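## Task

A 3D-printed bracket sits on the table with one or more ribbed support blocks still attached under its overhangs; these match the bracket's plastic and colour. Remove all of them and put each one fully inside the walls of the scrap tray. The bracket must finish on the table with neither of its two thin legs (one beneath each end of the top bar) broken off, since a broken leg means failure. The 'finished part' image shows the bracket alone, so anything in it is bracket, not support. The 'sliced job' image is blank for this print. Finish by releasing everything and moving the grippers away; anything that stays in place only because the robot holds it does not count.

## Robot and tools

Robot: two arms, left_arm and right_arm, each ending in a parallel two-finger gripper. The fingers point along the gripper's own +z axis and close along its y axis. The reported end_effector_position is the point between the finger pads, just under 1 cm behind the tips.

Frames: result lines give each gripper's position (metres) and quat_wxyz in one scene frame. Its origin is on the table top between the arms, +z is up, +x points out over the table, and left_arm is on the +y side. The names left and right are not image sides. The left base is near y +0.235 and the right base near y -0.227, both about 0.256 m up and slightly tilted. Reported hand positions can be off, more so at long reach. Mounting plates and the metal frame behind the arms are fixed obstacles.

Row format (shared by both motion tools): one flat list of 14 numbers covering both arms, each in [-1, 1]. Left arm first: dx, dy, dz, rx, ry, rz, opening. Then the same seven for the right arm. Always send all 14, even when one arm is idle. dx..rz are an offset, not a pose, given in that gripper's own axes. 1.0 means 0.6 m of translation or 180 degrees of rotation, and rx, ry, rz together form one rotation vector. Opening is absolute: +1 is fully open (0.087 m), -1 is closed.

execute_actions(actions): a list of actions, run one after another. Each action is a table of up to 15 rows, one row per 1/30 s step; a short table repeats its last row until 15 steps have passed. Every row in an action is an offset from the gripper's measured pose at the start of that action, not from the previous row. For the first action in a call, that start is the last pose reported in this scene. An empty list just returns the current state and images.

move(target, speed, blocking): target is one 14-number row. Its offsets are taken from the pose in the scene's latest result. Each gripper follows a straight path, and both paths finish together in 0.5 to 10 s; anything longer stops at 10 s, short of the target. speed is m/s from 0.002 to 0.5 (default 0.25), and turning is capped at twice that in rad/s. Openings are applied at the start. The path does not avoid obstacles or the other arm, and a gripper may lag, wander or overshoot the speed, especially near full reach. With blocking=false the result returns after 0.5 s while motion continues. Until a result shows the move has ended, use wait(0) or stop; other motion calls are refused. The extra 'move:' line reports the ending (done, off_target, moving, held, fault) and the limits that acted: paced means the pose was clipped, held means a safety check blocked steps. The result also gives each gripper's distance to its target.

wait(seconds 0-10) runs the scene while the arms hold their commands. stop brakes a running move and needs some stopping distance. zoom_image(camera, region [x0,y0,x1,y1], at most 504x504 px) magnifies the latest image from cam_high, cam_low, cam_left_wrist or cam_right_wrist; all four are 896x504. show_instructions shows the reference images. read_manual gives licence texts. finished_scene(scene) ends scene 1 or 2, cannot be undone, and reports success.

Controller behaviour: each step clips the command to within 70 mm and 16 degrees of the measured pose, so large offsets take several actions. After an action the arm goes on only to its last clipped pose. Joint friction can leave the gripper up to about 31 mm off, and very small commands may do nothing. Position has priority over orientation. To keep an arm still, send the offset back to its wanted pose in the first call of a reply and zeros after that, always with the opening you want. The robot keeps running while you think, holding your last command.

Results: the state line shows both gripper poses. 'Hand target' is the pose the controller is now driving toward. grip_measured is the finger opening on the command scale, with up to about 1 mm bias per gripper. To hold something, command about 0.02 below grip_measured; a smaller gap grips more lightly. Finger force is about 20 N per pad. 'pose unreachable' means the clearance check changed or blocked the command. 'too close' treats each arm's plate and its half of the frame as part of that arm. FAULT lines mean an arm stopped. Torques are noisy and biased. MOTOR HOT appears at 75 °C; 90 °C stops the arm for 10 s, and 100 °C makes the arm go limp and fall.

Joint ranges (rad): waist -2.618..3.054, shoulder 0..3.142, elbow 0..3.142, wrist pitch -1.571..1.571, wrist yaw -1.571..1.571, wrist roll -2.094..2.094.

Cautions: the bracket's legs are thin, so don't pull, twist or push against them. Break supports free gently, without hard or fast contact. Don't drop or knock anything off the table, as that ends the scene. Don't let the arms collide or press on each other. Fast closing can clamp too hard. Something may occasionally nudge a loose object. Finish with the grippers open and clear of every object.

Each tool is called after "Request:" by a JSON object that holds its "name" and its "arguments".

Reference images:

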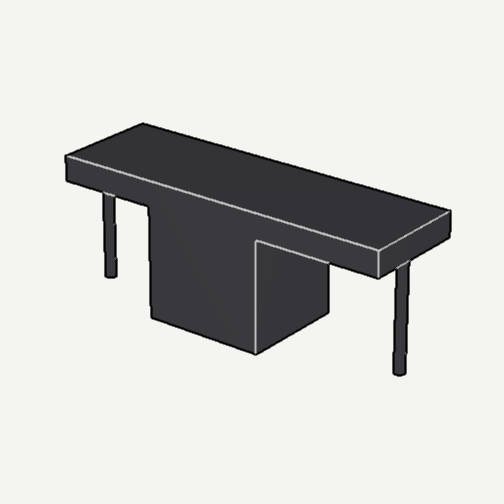

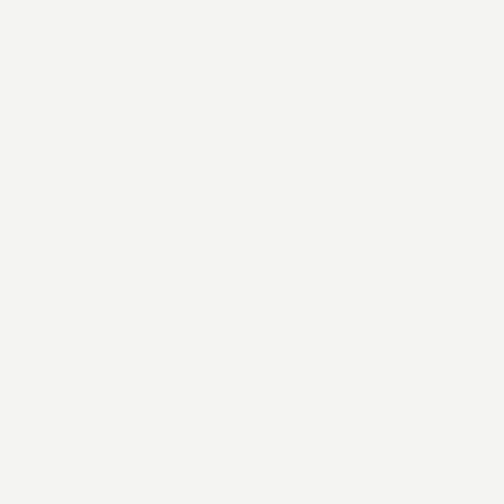

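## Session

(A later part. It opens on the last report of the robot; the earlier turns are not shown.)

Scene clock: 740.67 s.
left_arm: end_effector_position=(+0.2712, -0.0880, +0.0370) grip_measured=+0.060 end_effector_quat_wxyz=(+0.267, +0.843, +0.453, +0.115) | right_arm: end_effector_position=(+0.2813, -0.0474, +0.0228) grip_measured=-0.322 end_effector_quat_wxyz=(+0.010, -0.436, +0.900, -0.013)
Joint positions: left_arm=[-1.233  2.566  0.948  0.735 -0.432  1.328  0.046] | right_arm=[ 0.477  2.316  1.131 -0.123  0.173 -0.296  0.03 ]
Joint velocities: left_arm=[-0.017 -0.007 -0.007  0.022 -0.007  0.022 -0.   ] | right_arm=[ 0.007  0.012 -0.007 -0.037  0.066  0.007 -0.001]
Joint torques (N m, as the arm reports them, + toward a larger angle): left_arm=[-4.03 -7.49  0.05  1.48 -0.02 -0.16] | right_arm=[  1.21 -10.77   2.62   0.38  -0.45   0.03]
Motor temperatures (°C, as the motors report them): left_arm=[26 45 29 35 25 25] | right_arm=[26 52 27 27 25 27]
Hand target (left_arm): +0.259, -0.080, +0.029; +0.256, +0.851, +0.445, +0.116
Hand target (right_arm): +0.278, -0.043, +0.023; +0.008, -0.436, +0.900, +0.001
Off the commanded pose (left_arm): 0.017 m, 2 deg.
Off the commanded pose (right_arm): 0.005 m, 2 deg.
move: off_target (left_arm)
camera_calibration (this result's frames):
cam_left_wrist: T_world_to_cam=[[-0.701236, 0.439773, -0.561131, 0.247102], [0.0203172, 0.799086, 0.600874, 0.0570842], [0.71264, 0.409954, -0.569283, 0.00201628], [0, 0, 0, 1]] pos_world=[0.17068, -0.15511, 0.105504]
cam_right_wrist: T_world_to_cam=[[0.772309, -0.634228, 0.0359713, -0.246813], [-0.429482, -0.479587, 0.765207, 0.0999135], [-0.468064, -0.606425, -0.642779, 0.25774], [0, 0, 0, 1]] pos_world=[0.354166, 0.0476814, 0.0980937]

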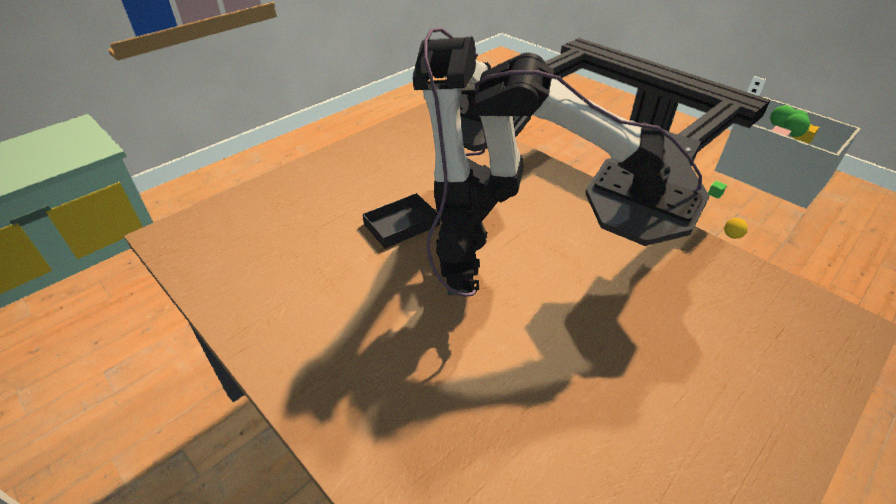

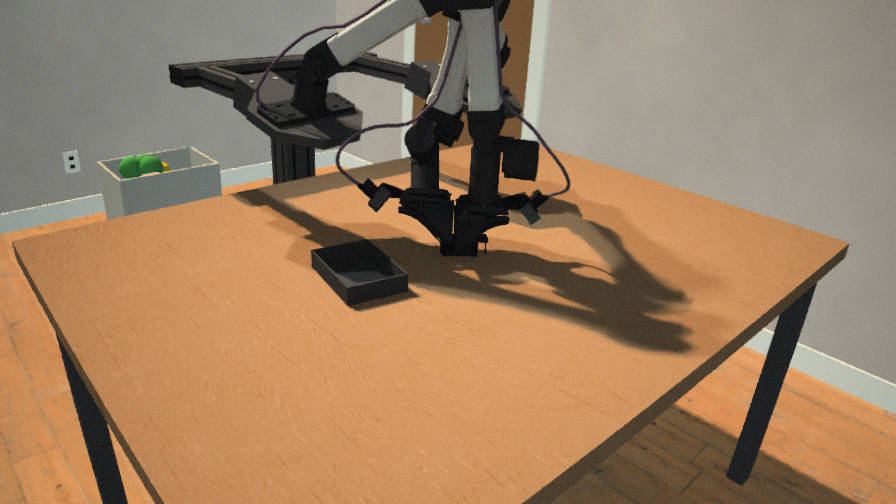

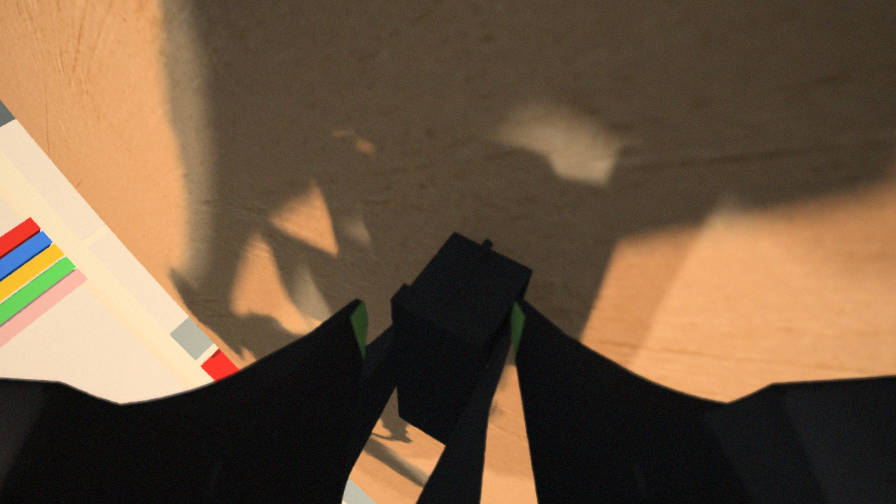

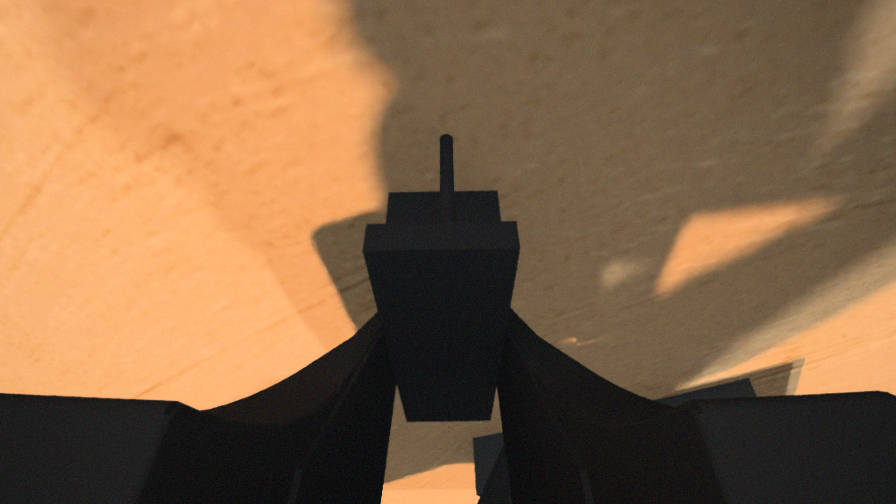

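Request:
{"name": "execute_actions", "arguments": {"actions": [[[0,-0.0277,0,0,0,0,0.056,-0.0025,0.008,0,-0.009,-0.003,0,-0.35],[0,-0.0277,0,0,0,0,0.052,-0.0025,0.008,0,-0.009,-0.003,0,-0.35],[0,-0.0277,0,0,0,0,0.048,-0.0025,0.008,0,-0.009,-0.003,0,-0.35],[0,-0.0277,0,0,0,0,0.044,-0.0025,0.008,0,-0.009,-0.003,0,-0.35],[0,-0.0277,0,0,0,0,0.04,-0.0025,0.008,0,-0.009,-0.003,0,-0.35],[0,-0.0277,0,0,0,0,0.036,-0.0025,0.008,0,-0.009,-0.003,0,-0.35],[0,-0.0277,0,0,0,0,0.032,-0.0025,0.008,0,-0.009,-0.003,0,-0.35],[0,-0.0277,0,0,0,0,0.028,-0.0025,0.008,0,-0.009,-0.003,0,-0.35],[0,-0.0277,0,0,0,0,0.024,-0.0025,0.008,0,-0.009,-0.003,0,-0.35],[0,-0.0277,0,0,0,0,0.02,-0.0025,0.008,0,-0.009,-0.003,0,-0.35],[0,-0.0277,0,0,0,0,0.016,-0.0025,0.008,0,-0.009,-0.003,0,-0.35],[0,-0.0277,0,0,0,0,0.012,-0.0025,0.008,0,-0.009,-0.003,0,-0.35],[0,-0.0277,0,0,0,0,0.008,-0.0025,0.008,0,-0.009,-0.003,0,-0.35],[0,-0.0277,0,0,0,0,0.004,-0.0025,0.008,0,-0.009,-0.003,0,-0.35],[0,-0.0277,0,0,0,0,0.0,-0.0025,0.008,0,-0.009,-0.003,0,-0.35]],[[0,-0.0277,0,0,0,0,-0.004,-0.0025,0.008,0,-0.009,-0.003,0,-0.35],[0,-0.0277,0,0,0,0,-0.008,-0.0025,0.008,0,-0.009,-0.003,0,-0.35],[0,-0.0277,0,0,0,0,-0.012,-0.0025,0.008,0,-0.009,-0.003,0,-0.35],[0,-0.0277,0,0,0,0,-0.016,-0.0025,0.008,0,-0.009,-0.003,0,-0.35],[0,-0.0277,0,0,0,0,-0.02,-0.0025,0.008,0,-0.009,-0.003,0,-0.35],[0,-0.0277,0,0,0,0,-0.024,-0.0025,0.008,0,-0.009,-0.003,0,-0.35],[0,-0.0277,0,0,0,0,-0.028,-0.0025,0.008,0,-0.009,-0.003,0,-0.35],[0,-0.0277,0,0,0,0,-0.032,-0.0025,0.008,0,-0.009,-0.003,0,-0.35],[0,-0.0277,0,0,0,0,-0.036,-0.0025,0.008,0,-0.009,-0.003,0,-0.35],[0,-0.0277,0,0,0,0,-0.04,-0.0025,0.008,0,-0.009,-0.003,0,-0.35],[0,-0.0277,0,0,0,0,-0.044,-0.0025,0.008,0,-0.009,-0.003,0,-0.35],[0,-0.0277,0,0,0,0,-0.048,-0.0025,0.008,0,-0.009,-0.003,0,-0.35],[0,-0.0277,0,0,0,0,-0.052,-0.0025,0.008,0,-0.009,-0.003,0,-0.35],[0,-0.0277,0,0,0,0,-0.056,-0.0025,0.008,0,-0.009,-0.003,0,-0.35],[0,-0.0277,0,0,0,0,-0.06,-0.0025,0.008,0,-0.009,-0.003,0,-0.35]]]}}

Request:
{"name": "zoom_image", "arguments": {"camera": "cam_left_wrist", "region": [300, 170, 620, 420]}}

Scene clock: 763.10 s.
left_arm: end_effector_position=(+0.2686, -0.0860, +0.0326) grip_measured=-0.058 end_effector_quat_wxyz=(+0.280, +0.834, +0.461, +0.115) | right_arm: end_effector_position=(+0.2809, -0.0468, +0.0228) grip_measured=-0.322 end_effector_quat_wxyz=(+0.010, -0.437, +0.900, -0.011)
Joint positions: left_arm=[-1.233  2.594  0.932  0.806 -0.433  1.316  0.041] | right_arm=[ 0.477  2.316  1.131 -0.123  0.168 -0.297  0.03 ]
Joint velocities: left_arm=[ 0.012  0.002  0.007 -0.037  0.007 -0.066 -0.003] | right_arm=[ 0.002  0.002  0.002  0.037 -0.022 -0.007  0.001]
Joint torques (N m, as the arm reports them, + toward a larger angle): left_arm=[-3.88 -7.47 -0.08  1.62 -0.02 -0.23] | right_arm=[  1.22 -10.78   2.61   0.38  -0.44   0.03]
Motor temperatures (°C, as the motors report them): left_arm=[27 45 29 35 25 25] | right_arm=[26 52 27 27 25 27]
Hand target (left_arm): +0.258, -0.079, +0.026; +0.274, +0.838, +0.457, +0.115
Hand target (right_arm): +0.278, -0.043, +0.023; +0.008, -0.437, +0.900, +0.003
Off the commanded pose (left_arm): 0.014 m, 1 deg.
Off the commanded pose (right_arm): 0.005 m, 2 deg.
camera_calibration (this result's frames):
cam_left_wrist: T_world_to_cam=[[-0.703599, 0.410977, -0.579695, 0.240711], [-0.000196242, 0.815673, 0.578513, 0.0657833], [0.710597, 0.407154, -0.573826, 0.000964109], [0, 0, 0, 1]] pos_world=[0.168692, -0.152977, 0.102036]
cam_right_wrist: T_world_to_cam=[[0.772918, -0.633702, 0.0319437, -0.246191], [-0.427243, -0.482562, 0.76459, 0.0993242], [-0.469107, -0.604613, -0.643725, 0.258265], [0, 0, 0, 1]] pos_world=[0.353875, 0.0480687, 0.0981737]

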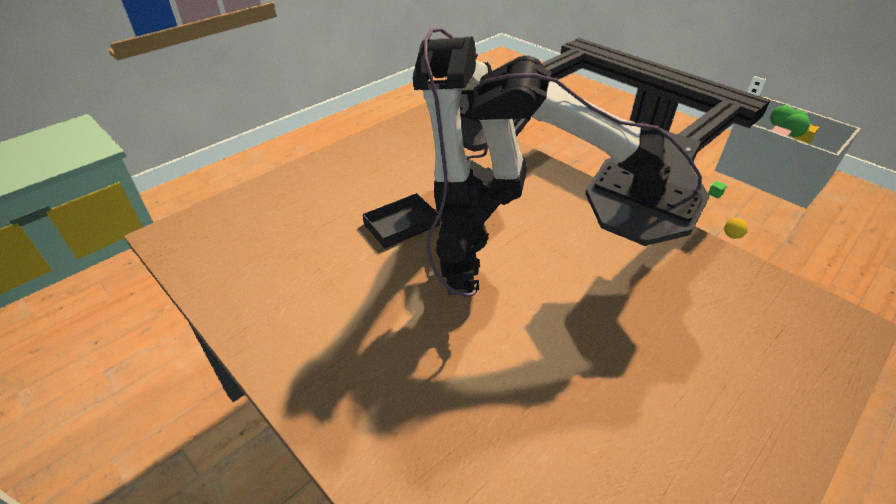

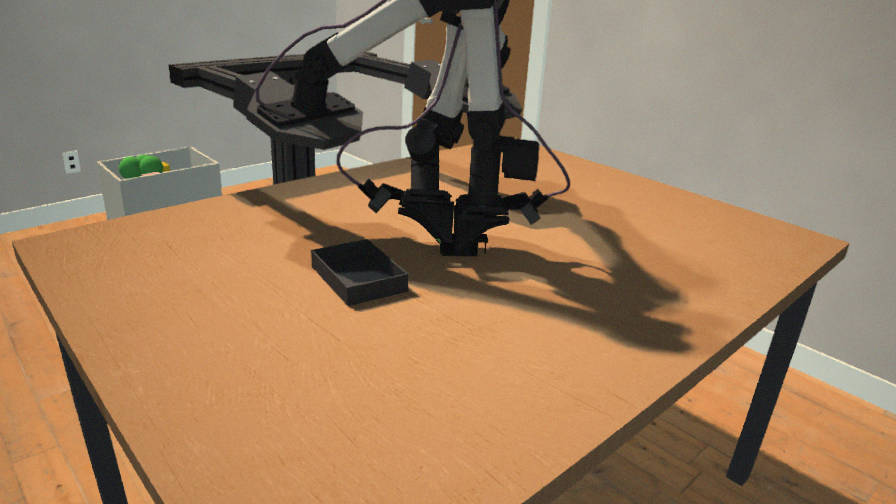

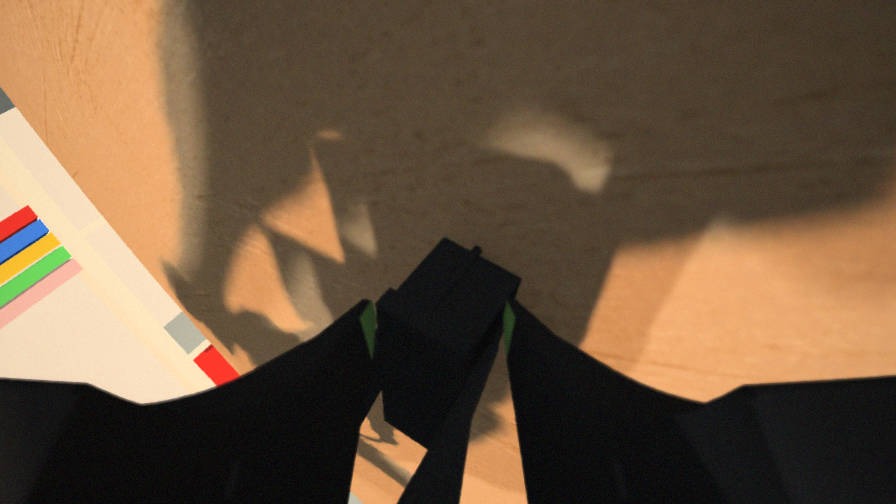

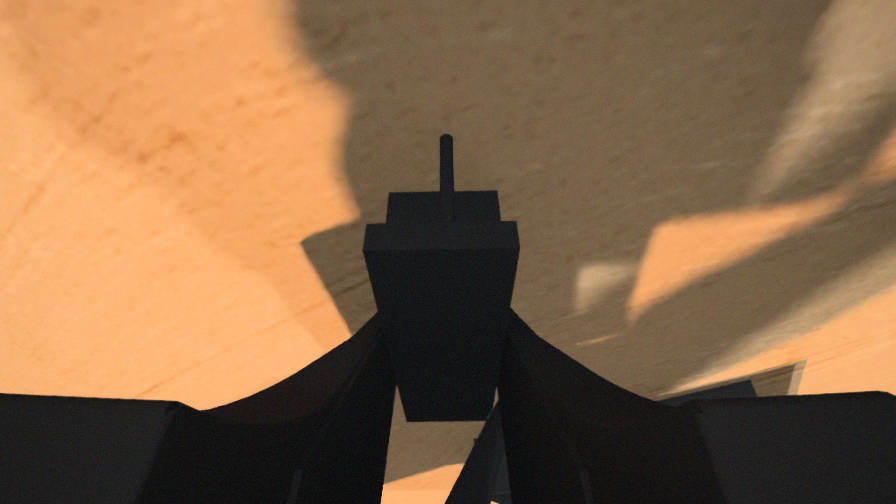

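Region (300, 170, 620, 420) of cam_left_wrist's 896x504 image, scaled by 1.575, with more detail than that image has; it fills the top 394 rows of this view, and the rest is white.

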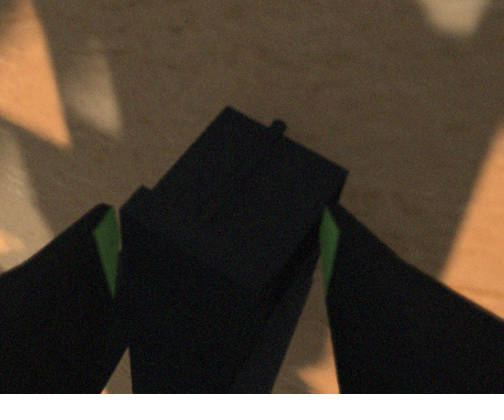

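Request:
{"name": "execute_actions", "arguments": {"actions": [[[0,0,0,0,0,0,-0.064,0,0,0,0,0,0,-0.35],[0,0,0,0,0,0,-0.068,0,0,0,0,0,0,-0.35],[0,0,0,0,0,0,-0.072,0,0,0,0,0,0,-0.35],[0,0,0,0,0,0,-0.076,0,0,0,0,0,0,-0.35],[0,0,0,0,0,0,-0.08,0,0,0,0,0,0,-0.35],[0,0,0,0,0,0,-0.084,0,0,0,0,0,0,-0.35],[0,0,0,0,0,0,-0.088,0,0,0,0,0,0,-0.35],[0,0,0,0,0,0,-0.092,0,0,0,0,0,0,-0.35],[0,0,0,0,0,0,-0.096,0,0,0,0,0,0,-0.35],[0,0,0,0,0,0,-0.1,0,0,0,0,0,0,-0.35],[0,0,0,0,0,0,-0.104,0,0,0,0,0,0,-0.35],[0,0,0,0,0,0,-0.108,0,0,0,0,0,0,-0.35],[0,0,0,0,0,0,-0.112,0,0,0,0,0,0,-0.35],[0,0,0,0,0,0,-0.116,0,0,0,0,0,0,-0.35],[0,0,0,0,0,0,-0.12,0,0,0,0,0,0,-0.35]],[[0,0,0,0,0,0,-0.12,0,0,0,0,0,0,-0.35]]]}}

Request:
{"name": "zoom_image", "arguments": {"camera": "cam_left_wrist", "region": [300, 170, 620, 420]}}

Scene clock: 771.47 s.
left_arm: end_effector_position=(+0.2683, -0.0857, +0.0324) grip_measured=-0.119 end_effector_quat_wxyz=(+0.279, +0.834, +0.461, +0.115) | right_arm: end_effector_position=(+0.2811, -0.0471, +0.0228) grip_measured=-0.322 end_effector_quat_wxyz=(+0.010, -0.437, +0.900, -0.012)
Joint positions: left_arm=[-1.233  2.594  0.932  0.804 -0.433  1.315  0.039] | right_arm=[ 0.477  2.316  1.131 -0.123  0.17  -0.297  0.03 ]
Joint velocities: left_arm=[-0.017  0.012 -0.002  0.022 -0.051 -0.081  0.   ] | right_arm=[ 0.007 -0.012 -0.002  0.037 -0.051  0.037 -0.001]
Joint torques (N m, as the arm reports them, + toward a larger angle): left_arm=[-2.77 -9.28  1.69  1.36  0.06 -0.21] | right_arm=[  1.17 -10.68   2.71   0.39  -0.09   0.03]
Motor temperatures (°C, as the motors report them): left_arm=[27 45 29 35 25 25] | right_arm=[26 52 27 27 25 27]
Hand target (left_arm): +0.268, -0.086, +0.032; +0.279, +0.834, +0.461, +0.115
Hand target (right_arm): +0.281, -0.047, +0.023; +0.010, -0.437, +0.900, -0.012
Off the commanded pose (left_arm): 0.000 m, 0 deg.
Off the commanded pose (right_arm): 0.000 m, 0 deg.
camera_calibration (this result's frames):
cam_left_wrist: T_world_to_cam=[[-0.704593, 0.411334, -0.578233, 0.2405], [0.000548133, 0.815173, 0.579217, 0.0654806], [0.709612, 0.407795, -0.574591, 0.00127447], [0, 0, 0, 1]] pos_world=[0.168514, -0.152823, 0.10187]
cam_right_wrist: T_world_to_cam=[[0.772862, -0.633674, 0.0337773, -0.246538], [-0.428091, -0.481351, 0.764879, 0.0995372], [-0.468425, -0.605606, -0.643288, 0.25796], [0, 0, 0, 1]] pos_world=[0.353986, 0.0479098, 0.0981362]

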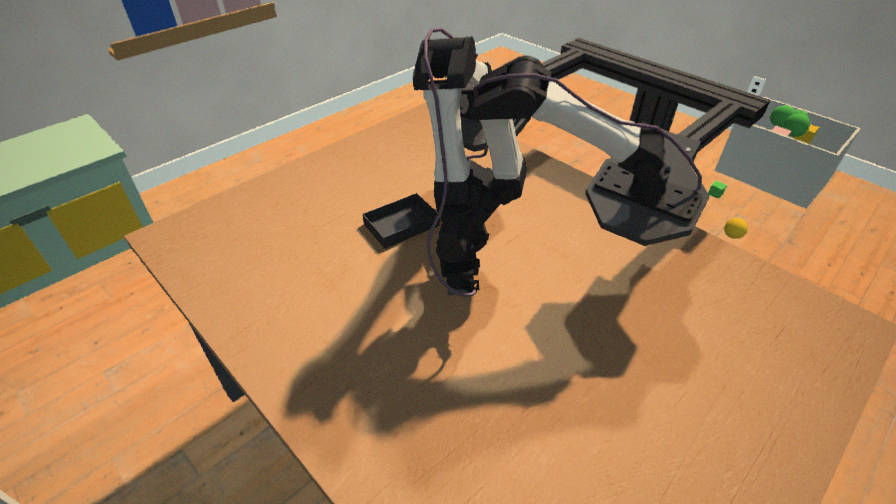

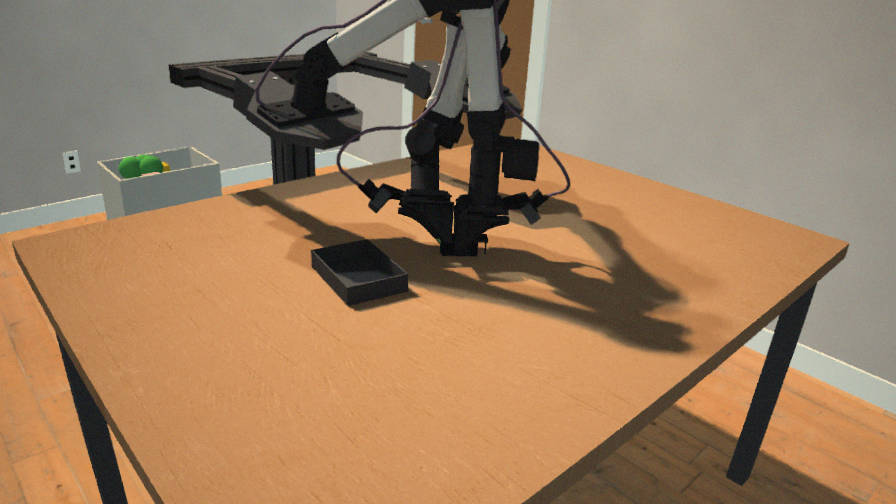

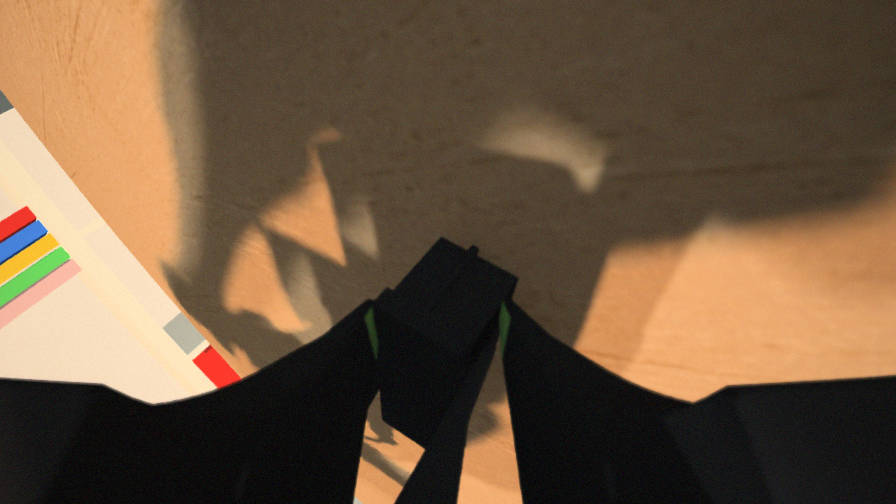

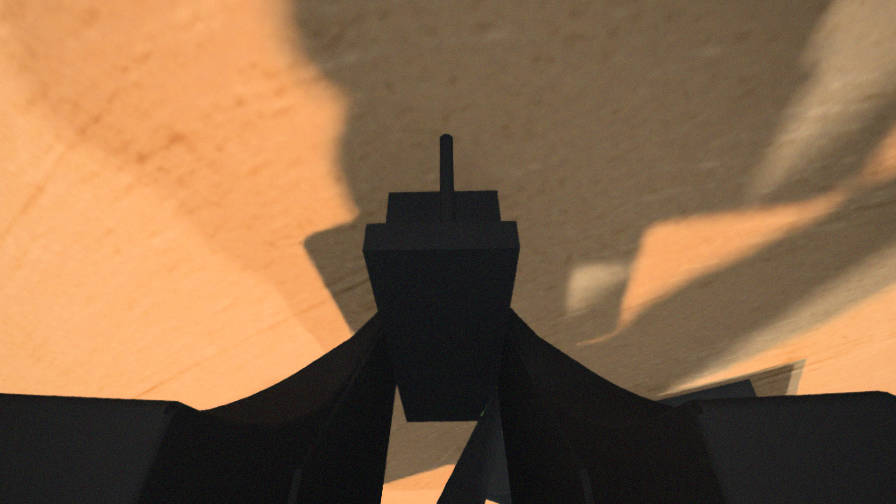

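Region (300, 170, 620, 420) of cam_left_wrist's 896x504 image, scaled by 1.575, with more detail than that image has; it fills the top 394 rows of this view, and the rest is white.

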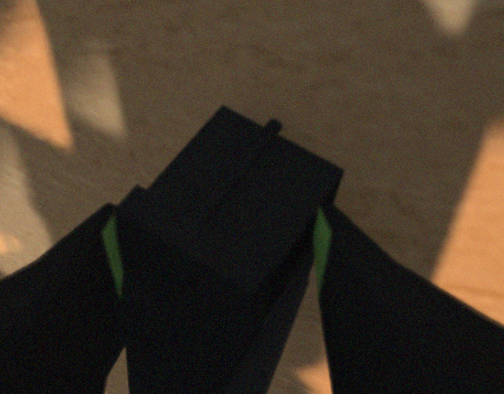

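Request:
{"name": "execute_actions", "arguments": {"actions": [[[0,0,0,0,0,0,-0.124,0,0,0,0,0,0,-0.35],[0,0,0,0,0,0,-0.128,0,0,0,0,0,0,-0.35],[0,0,0,0,0,0,-0.132,0,0,0,0,0,0,-0.35],[0,0,0,0,0,0,-0.136,0,0,0,0,0,0,-0.35],[0,0,0,0,0,0,-0.14,0,0,0,0,0,0,-0.35],[0,0,0,0,0,0,-0.144,0,0,0,0,0,0,-0.35],[0,0,0,0,0,0,-0.148,0,0,0,0,0,0,-0.35],[0,0,0,0,0,0,-0.152,0,0,0,0,0,0,-0.35],[0,0,0,0,0,0,-0.156,0,0,0,0,0,0,-0.35],[0,0,0,0,0,0,-0.16,0,0,0,0,0,0,-0.35],[0,0,0,0,0,0,-0.164,0,0,0,0,0,0,-0.35],[0,0,0,0,0,0,-0.168,0,0,0,0,0,0,-0.35],[0,0,0,0,0,0,-0.172,0,0,0,0,0,0,-0.35],[0,0,0,0,0,0,-0.176,0,0,0,0,0,0,-0.35],[0,0,0,0,0,0,-0.18,0,0,0,0,0,0,-0.35]],[[0,0,0,0,0,0,-0.18,0,0,0,0,0,0,-0.35]]]}}

Request:
{"name": "zoom_image", "arguments": {"camera": "cam_left_wrist", "region": [300, 170, 620, 420]}}

Scene clock: 776.37 s.
left_arm: end_effector_position=(+0.2683, -0.0858, +0.0323) grip_measured=-0.169 end_effector_quat_wxyz=(+0.280, +0.834, +0.462, +0.115) | right_arm: end_effector_position=(+0.2811, -0.0471, +0.0228) grip_measured=-0.322 end_effector_quat_wxyz=(+0.010, -0.437, +0.900, -0.012)
Joint positions: left_arm=[-1.233  2.594  0.932  0.804 -0.433  1.314  0.036] | right_arm=[ 0.477  2.316  1.131 -0.123  0.17  -0.297  0.03 ]
Joint velocities: left_arm=[-0.002 -0.007 -0.007 -0.037 -0.022  0.007  0.   ] | right_arm=[-0.002 -0.017  0.007 -0.007  0.037  0.007 -0.001]
Joint torques (N m, as the arm reports them, + toward a larger angle): left_arm=[-2.92 -9.3   1.69  1.37  0.03 -0.23] | right_arm=[  1.18 -10.72   2.69   0.37  -0.08   0.02]
Motor temperatures (°C, as the motors report them): left_arm=[27 45 29 35 25 25] | right_arm=[26 52 27 27 25 27]
Hand target (left_arm): +0.268, -0.086, +0.032; +0.280, +0.834, +0.462, +0.115
Hand target (right_arm): +0.281, -0.047, +0.023; +0.010, -0.437, +0.900, -0.012
Off the commanded pose (left_arm): 0.000 m, 0 deg.
Off the commanded pose (right_arm): 0.000 m, 0 deg.
camera_calibration (this result's frames):
cam_left_wrist: T_world_to_cam=[[-0.705054, 0.41073, -0.5781, 0.240518], [0.000512197, 0.815492, 0.578768, 0.065585], [0.709153, 0.407767, -0.575177, 0.00145393], [0, 0, 0, 1]] pos_world=[0.168514, -0.152865, 0.101921]
cam_right_wrist: T_world_to_cam=[[0.772862, -0.633674, 0.0337773, -0.246538], [-0.428091, -0.481351, 0.764879, 0.0995372], [-0.468425, -0.605606, -0.643288, 0.25796], [0, 0, 0, 1]] pos_world=[0.353986, 0.0479098, 0.0981362]

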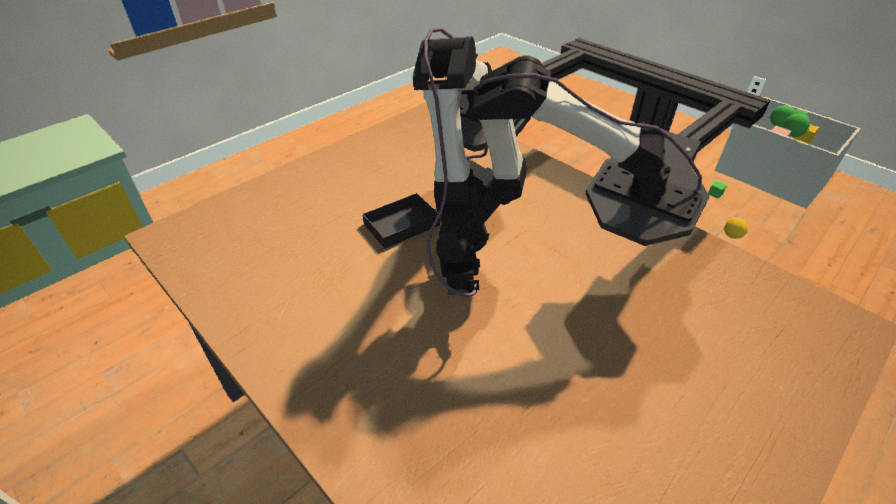

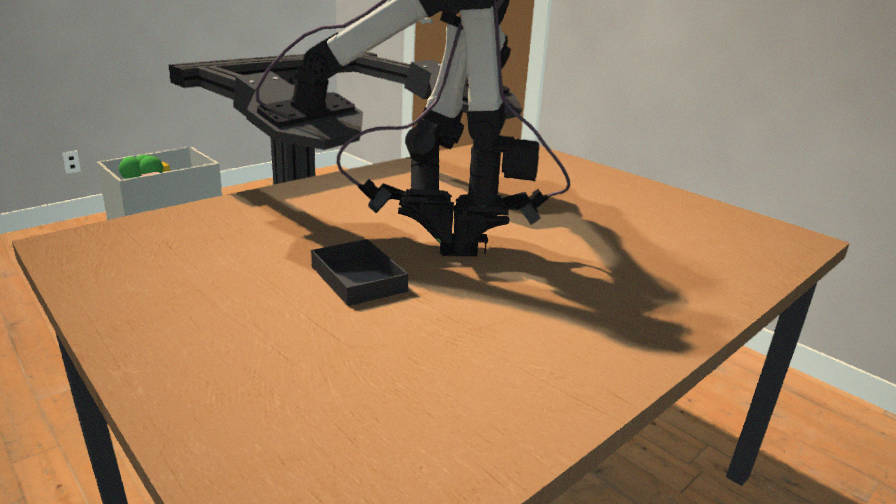

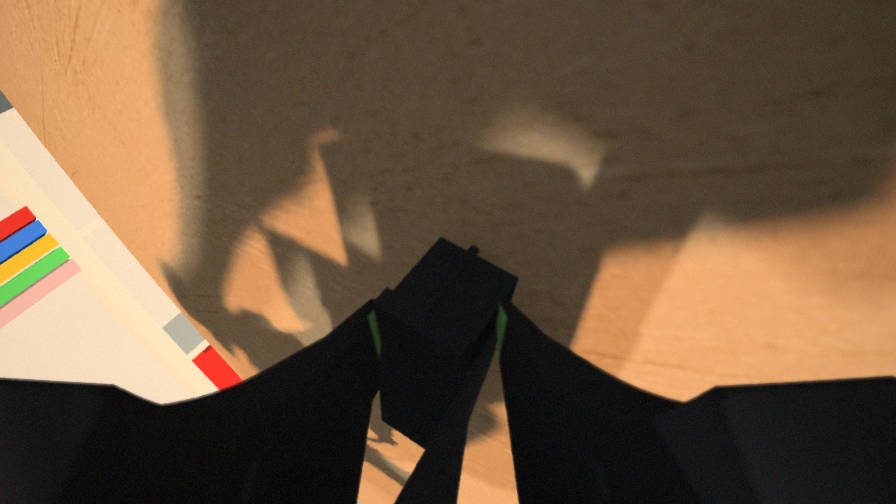

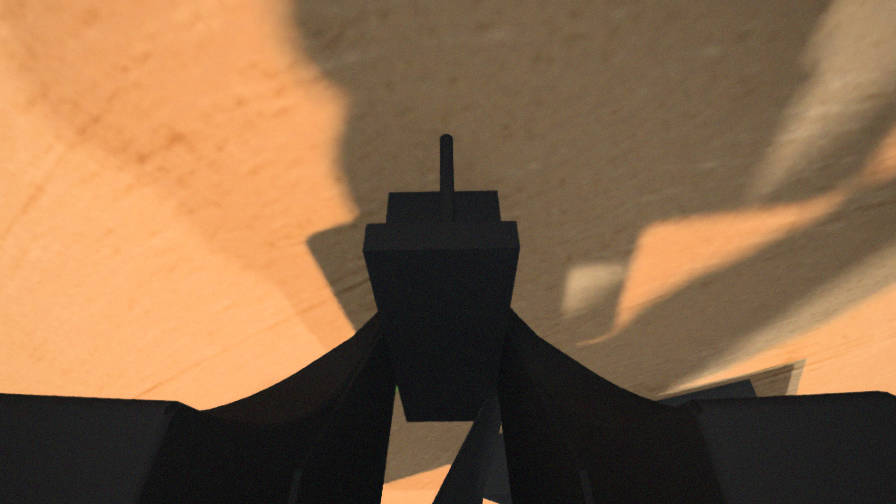

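Region (300, 170, 620, 420) of cam_left_wrist's 896x504 image, scaled by 1.575, with more detail than that image has; it fills the top 394 rows of this view, and the rest is white.

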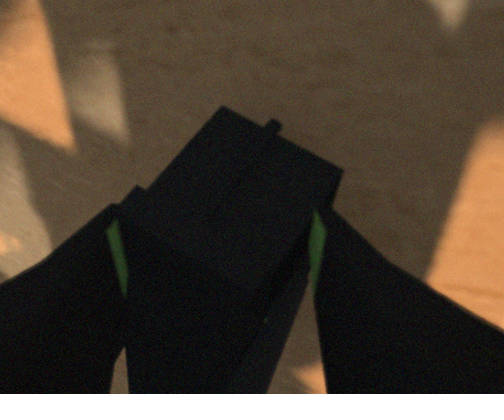

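Request:
{"name": "execute_actions", "arguments": {"actions": [[[0,0,0,0,0,0,-0.183,0,0,0,0,0,0,-0.35],[0,0,0,0,0,0,-0.186,0,0,0,0,0,0,-0.35],[0,0,0,0,0,0,-0.189,0,0,0,0,0,0,-0.35],[0,0,0,0,0,0,-0.192,0,0,0,0,0,0,-0.35],[0,0,0,0,0,0,-0.195,0,0,0,0,0,0,-0.35],[0,0,0,0,0,0,-0.198,0,0,0,0,0,0,-0.35],[0,0,0,0,0,0,-0.201,0,0,0,0,0,0,-0.35],[0,0,0,0,0,0,-0.204,0,0,0,0,0,0,-0.35],[0,0,0,0,0,0,-0.207,0,0,0,0,0,0,-0.35],[0,0,0,0,0,0,-0.21,0,0,0,0,0,0,-0.35],[0,0,0,0,0,0,-0.213,0,0,0,0,0,0,-0.35],[0,0,0,0,0,0,-0.216,0,0,0,0,0,0,-0.35],[0,0,0,0,0,0,-0.219,0,0,0,0,0,0,-0.35],[0,0,0,0,0,0,-0.222,0,0,0,0,0,0,-0.35],[0,0,0,0,0,0,-0.225,0,0,0,0,0,0,-0.35]],[[0,0,0,0,0,0,-0.225,0,0,0,0,0,0,-0.35]]]}}

Request:
{"name": "zoom_image", "arguments": {"camera": "cam_left_wrist", "region": [300, 170, 620, 420]}}

Scene clock: 782.80 s.
left_arm: end_effector_position=(+0.2683, -0.0858, +0.0323) grip_measured=-0.169 end_effector_quat_wxyz=(+0.280, +0.834, +0.462, +0.115) | right_arm: end_effector_position=(+0.2811, -0.0471, +0.0228) grip_measured=-0.322 end_effector_quat_wxyz=(+0.010, -0.437, +0.900, -0.012)
Joint positions: left_arm=[-1.233  2.594  0.932  0.804 -0.433  1.314  0.036] | right_arm=[ 0.477  2.316  1.131 -0.123  0.17  -0.297  0.03 ]
Joint velocities: left_arm=[ 0.002 -0.002 -0.012 -0.007 -0.037  0.007 -0.001] | right_arm=[-0.007 -0.002  0.022  0.051 -0.022 -0.081  0.   ]
Joint torques (N m, as the arm reports them, + toward a larger angle): left_arm=[-2.91 -9.27  1.59  1.37  0.07 -0.21] | right_arm=[  1.11 -10.76   2.8    0.38  -0.1    0.05]
Motor temperatures (°C, as the motors report them): left_arm=[26 46 29 35 25 25] | right_arm=[26 52 27 27 25 27]
Hand target (left_arm): +0.268, -0.086, +0.032; +0.280, +0.834, +0.462, +0.115
Hand target (right_arm): +0.281, -0.047, +0.023; +0.010, -0.437, +0.900, -0.012
Off the commanded pose (left_arm): 0.000 m, 0 deg.
Off the commanded pose (right_arm): 0.000 m, 0 deg.
camera_calibration (this result's frames):
cam_left_wrist: T_world_to_cam=[[-0.705054, 0.41073, -0.5781, 0.240518], [0.000512197, 0.815492, 0.578768, 0.065585], [0.709153, 0.407767, -0.575177, 0.00145393], [0, 0, 0, 1]] pos_world=[0.168514, -0.152865, 0.101921]
cam_right_wrist: T_world_to_cam=[[0.772862, -0.633674, 0.0337773, -0.246538], [-0.428091, -0.481351, 0.764879, 0.0995372], [-0.468425, -0.605606, -0.643288, 0.25796], [0, 0, 0, 1]] pos_world=[0.353986, 0.0479098, 0.0981362]

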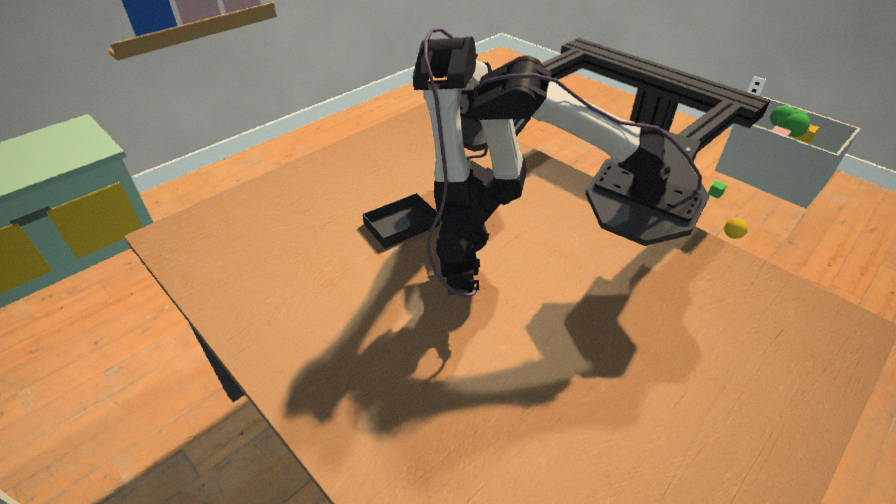

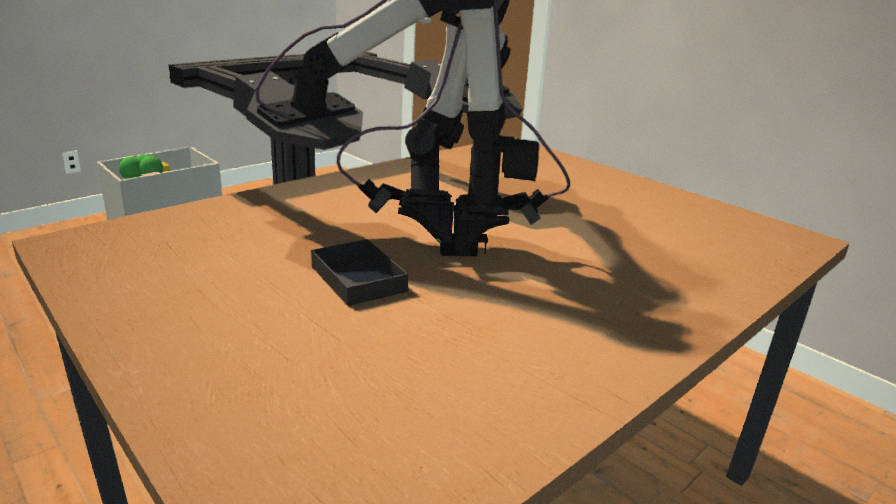

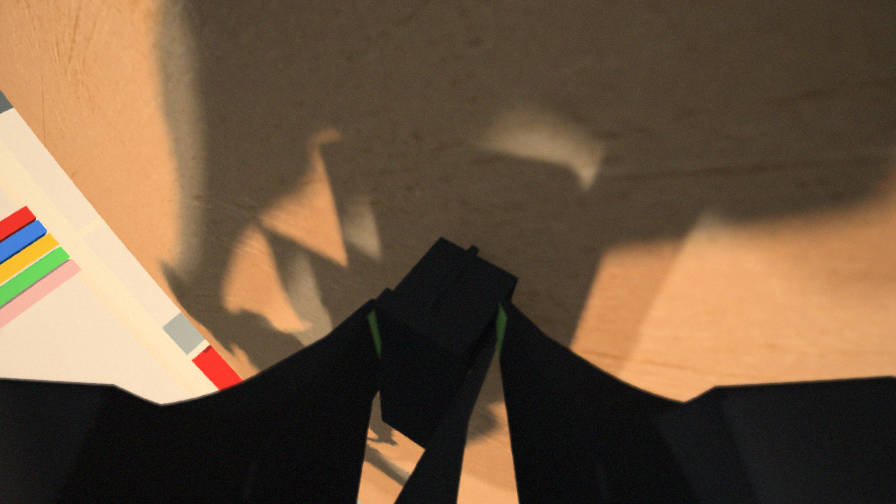

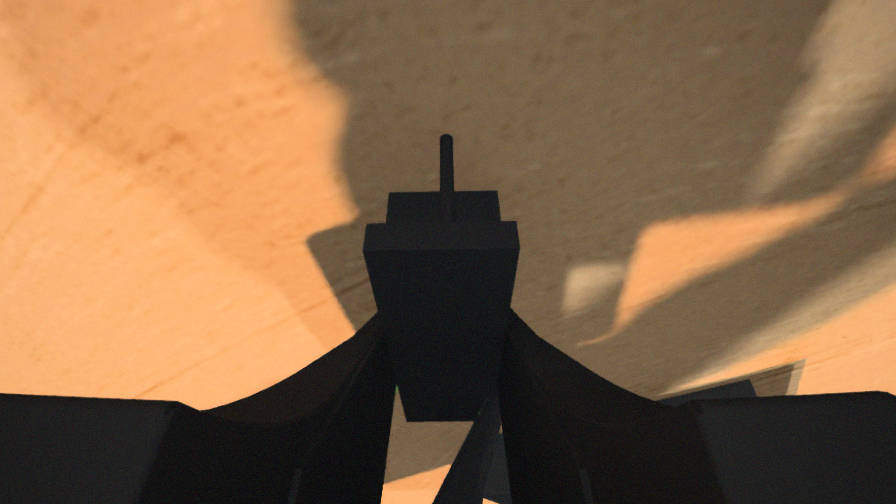

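Region (300, 170, 620, 420) of cam_left_wrist's 896x504 image, scaled by 1.575, with more detail than that image has; it fills the top 394 rows of this view, and the rest is white.

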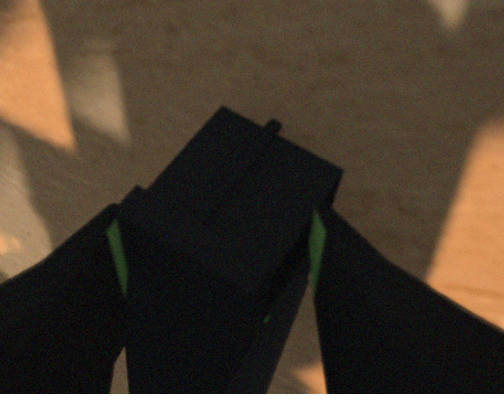

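Request:
{"name": "zoom_image", "arguments": {"camera": "cam_low", "region": [400, 190, 520, 270]}}

Region (400, 190, 520, 270) of cam_low's 896x504 image, scaled by 4.200, with more detail than that image has.

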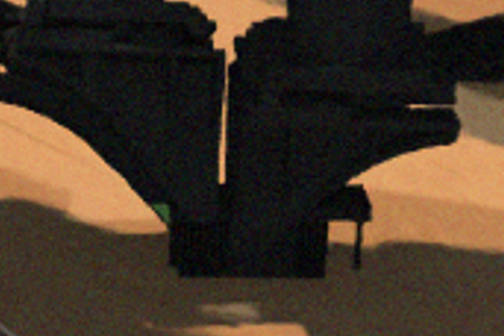

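Request:
{"name": "move", "arguments": {"target": [0, 0, 0.027, 0, 0, 0, -0.26, 0, 0, 0, 0, 0, 0, -0.35], "speed": 0.01}}

Request:
{"name": "zoom_image", "arguments": {"camera": "cam_left_wrist", "region": [300, 170, 620, 420]}}

Scene clock: 843.67 s.
left_arm: end_effector_position=(+0.2722, -0.0891, +0.0319) grip_measured=-0.169 end_effector_quat_wxyz=(+0.283, +0.831, +0.464, +0.121) | right_arm: end_effector_position=(+0.2847, -0.0500, +0.0231) grip_measured=-0.322 end_effector_quat_wxyz=(+0.014, -0.441, +0.897, -0.023)
Joint positions: left_arm=[-1.233  2.604  0.953  0.804 -0.445  1.315  0.036] | right_arm=[ 0.477  2.316  1.131 -0.119  0.194 -0.308  0.03 ]
Joint velocities: left_arm=[-0.007  0.017 -0.017 -0.022  0.022 -0.022 -0.001] | right_arm=[-0.007 -0.017  0.007  0.007 -0.051 -0.037  0.   ]
Joint torques (N m, as the arm reports them, + toward a larger angle): left_arm=[-0.97 -6.58  4.87  1.38  0.33 -0.05] | right_arm=[  1.27 -10.76   2.76   0.35  -0.37   0.15]
Motor temperatures (°C, as the motors report them): left_arm=[26 49 28 35 25 25] | right_arm=[26 53 27 27 25 27]
Hand target (left_arm): +0.275, -0.091, +0.020; +0.280, +0.834, +0.462, +0.115
Hand target (right_arm): +0.281, -0.047, +0.023; +0.010, -0.437, +0.900, -0.012
Off the commanded pose (left_arm): 0.013 m, 1 deg.
Off the commanded pose (right_arm): 0.005 m, 1 deg.
move: off_target (left_arm)
camera_calibration (this result's frames):
cam_left_wrist: T_world_to_cam=[[-0.701306, 0.403325, -0.587792, 0.243066], [-0.014648, 0.816226, 0.577546, 0.0727941], [0.71271, 0.413646, -0.566516, -0.000962853], [0, 0, 0, 1]] pos_world=[0.172216, -0.157053, 0.100285]
cam_right_wrist: T_world_to_cam=[[0.778315, -0.625233, 0.0575354, -0.252902], [-0.436427, -0.472841, 0.765476, 0.102263], [-0.451395, -0.620891, -0.640887, 0.252429], [0, 0, 0, 1]] pos_world=[0.355413, 0.0469623, 0.0980494]

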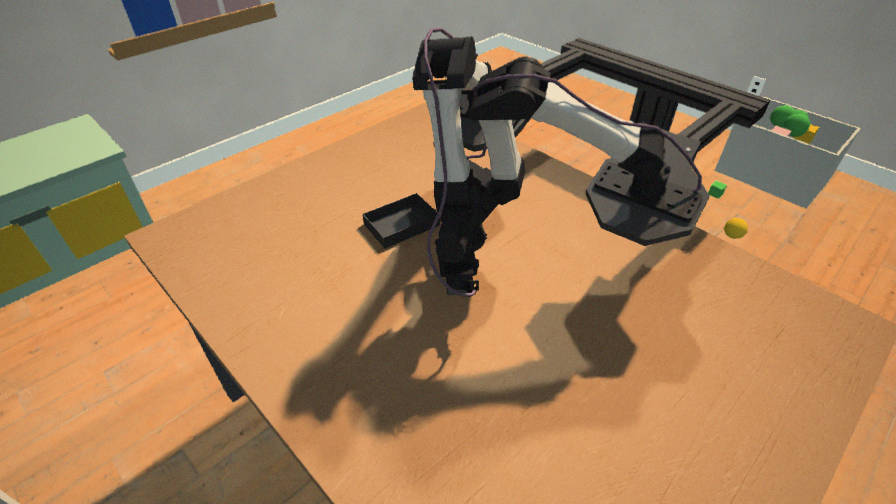

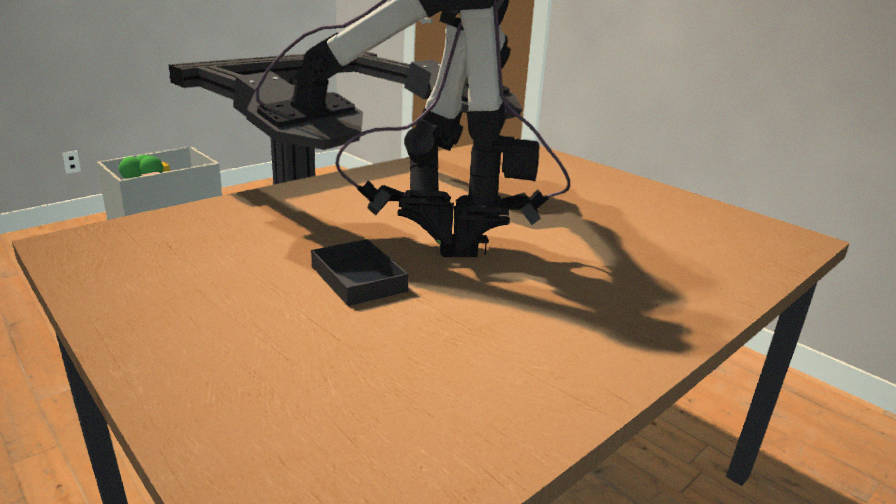

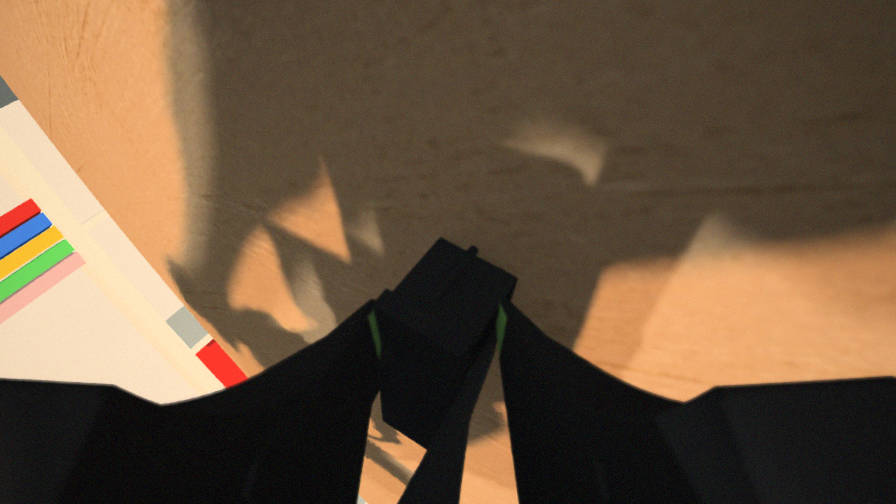

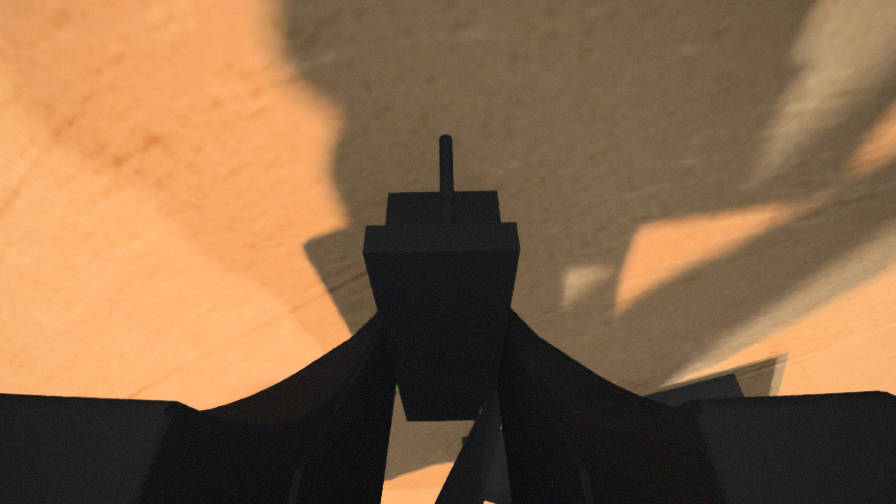

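Region (300, 170, 620, 420) of cam_left_wrist's 896x504 image, scaled by 1.575, with more detail than that image has; it fills the top 394 rows of this view, and the rest is white.

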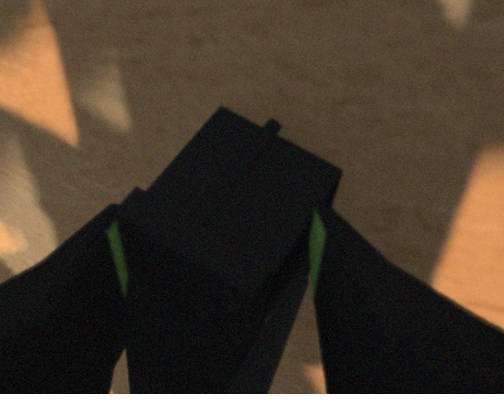

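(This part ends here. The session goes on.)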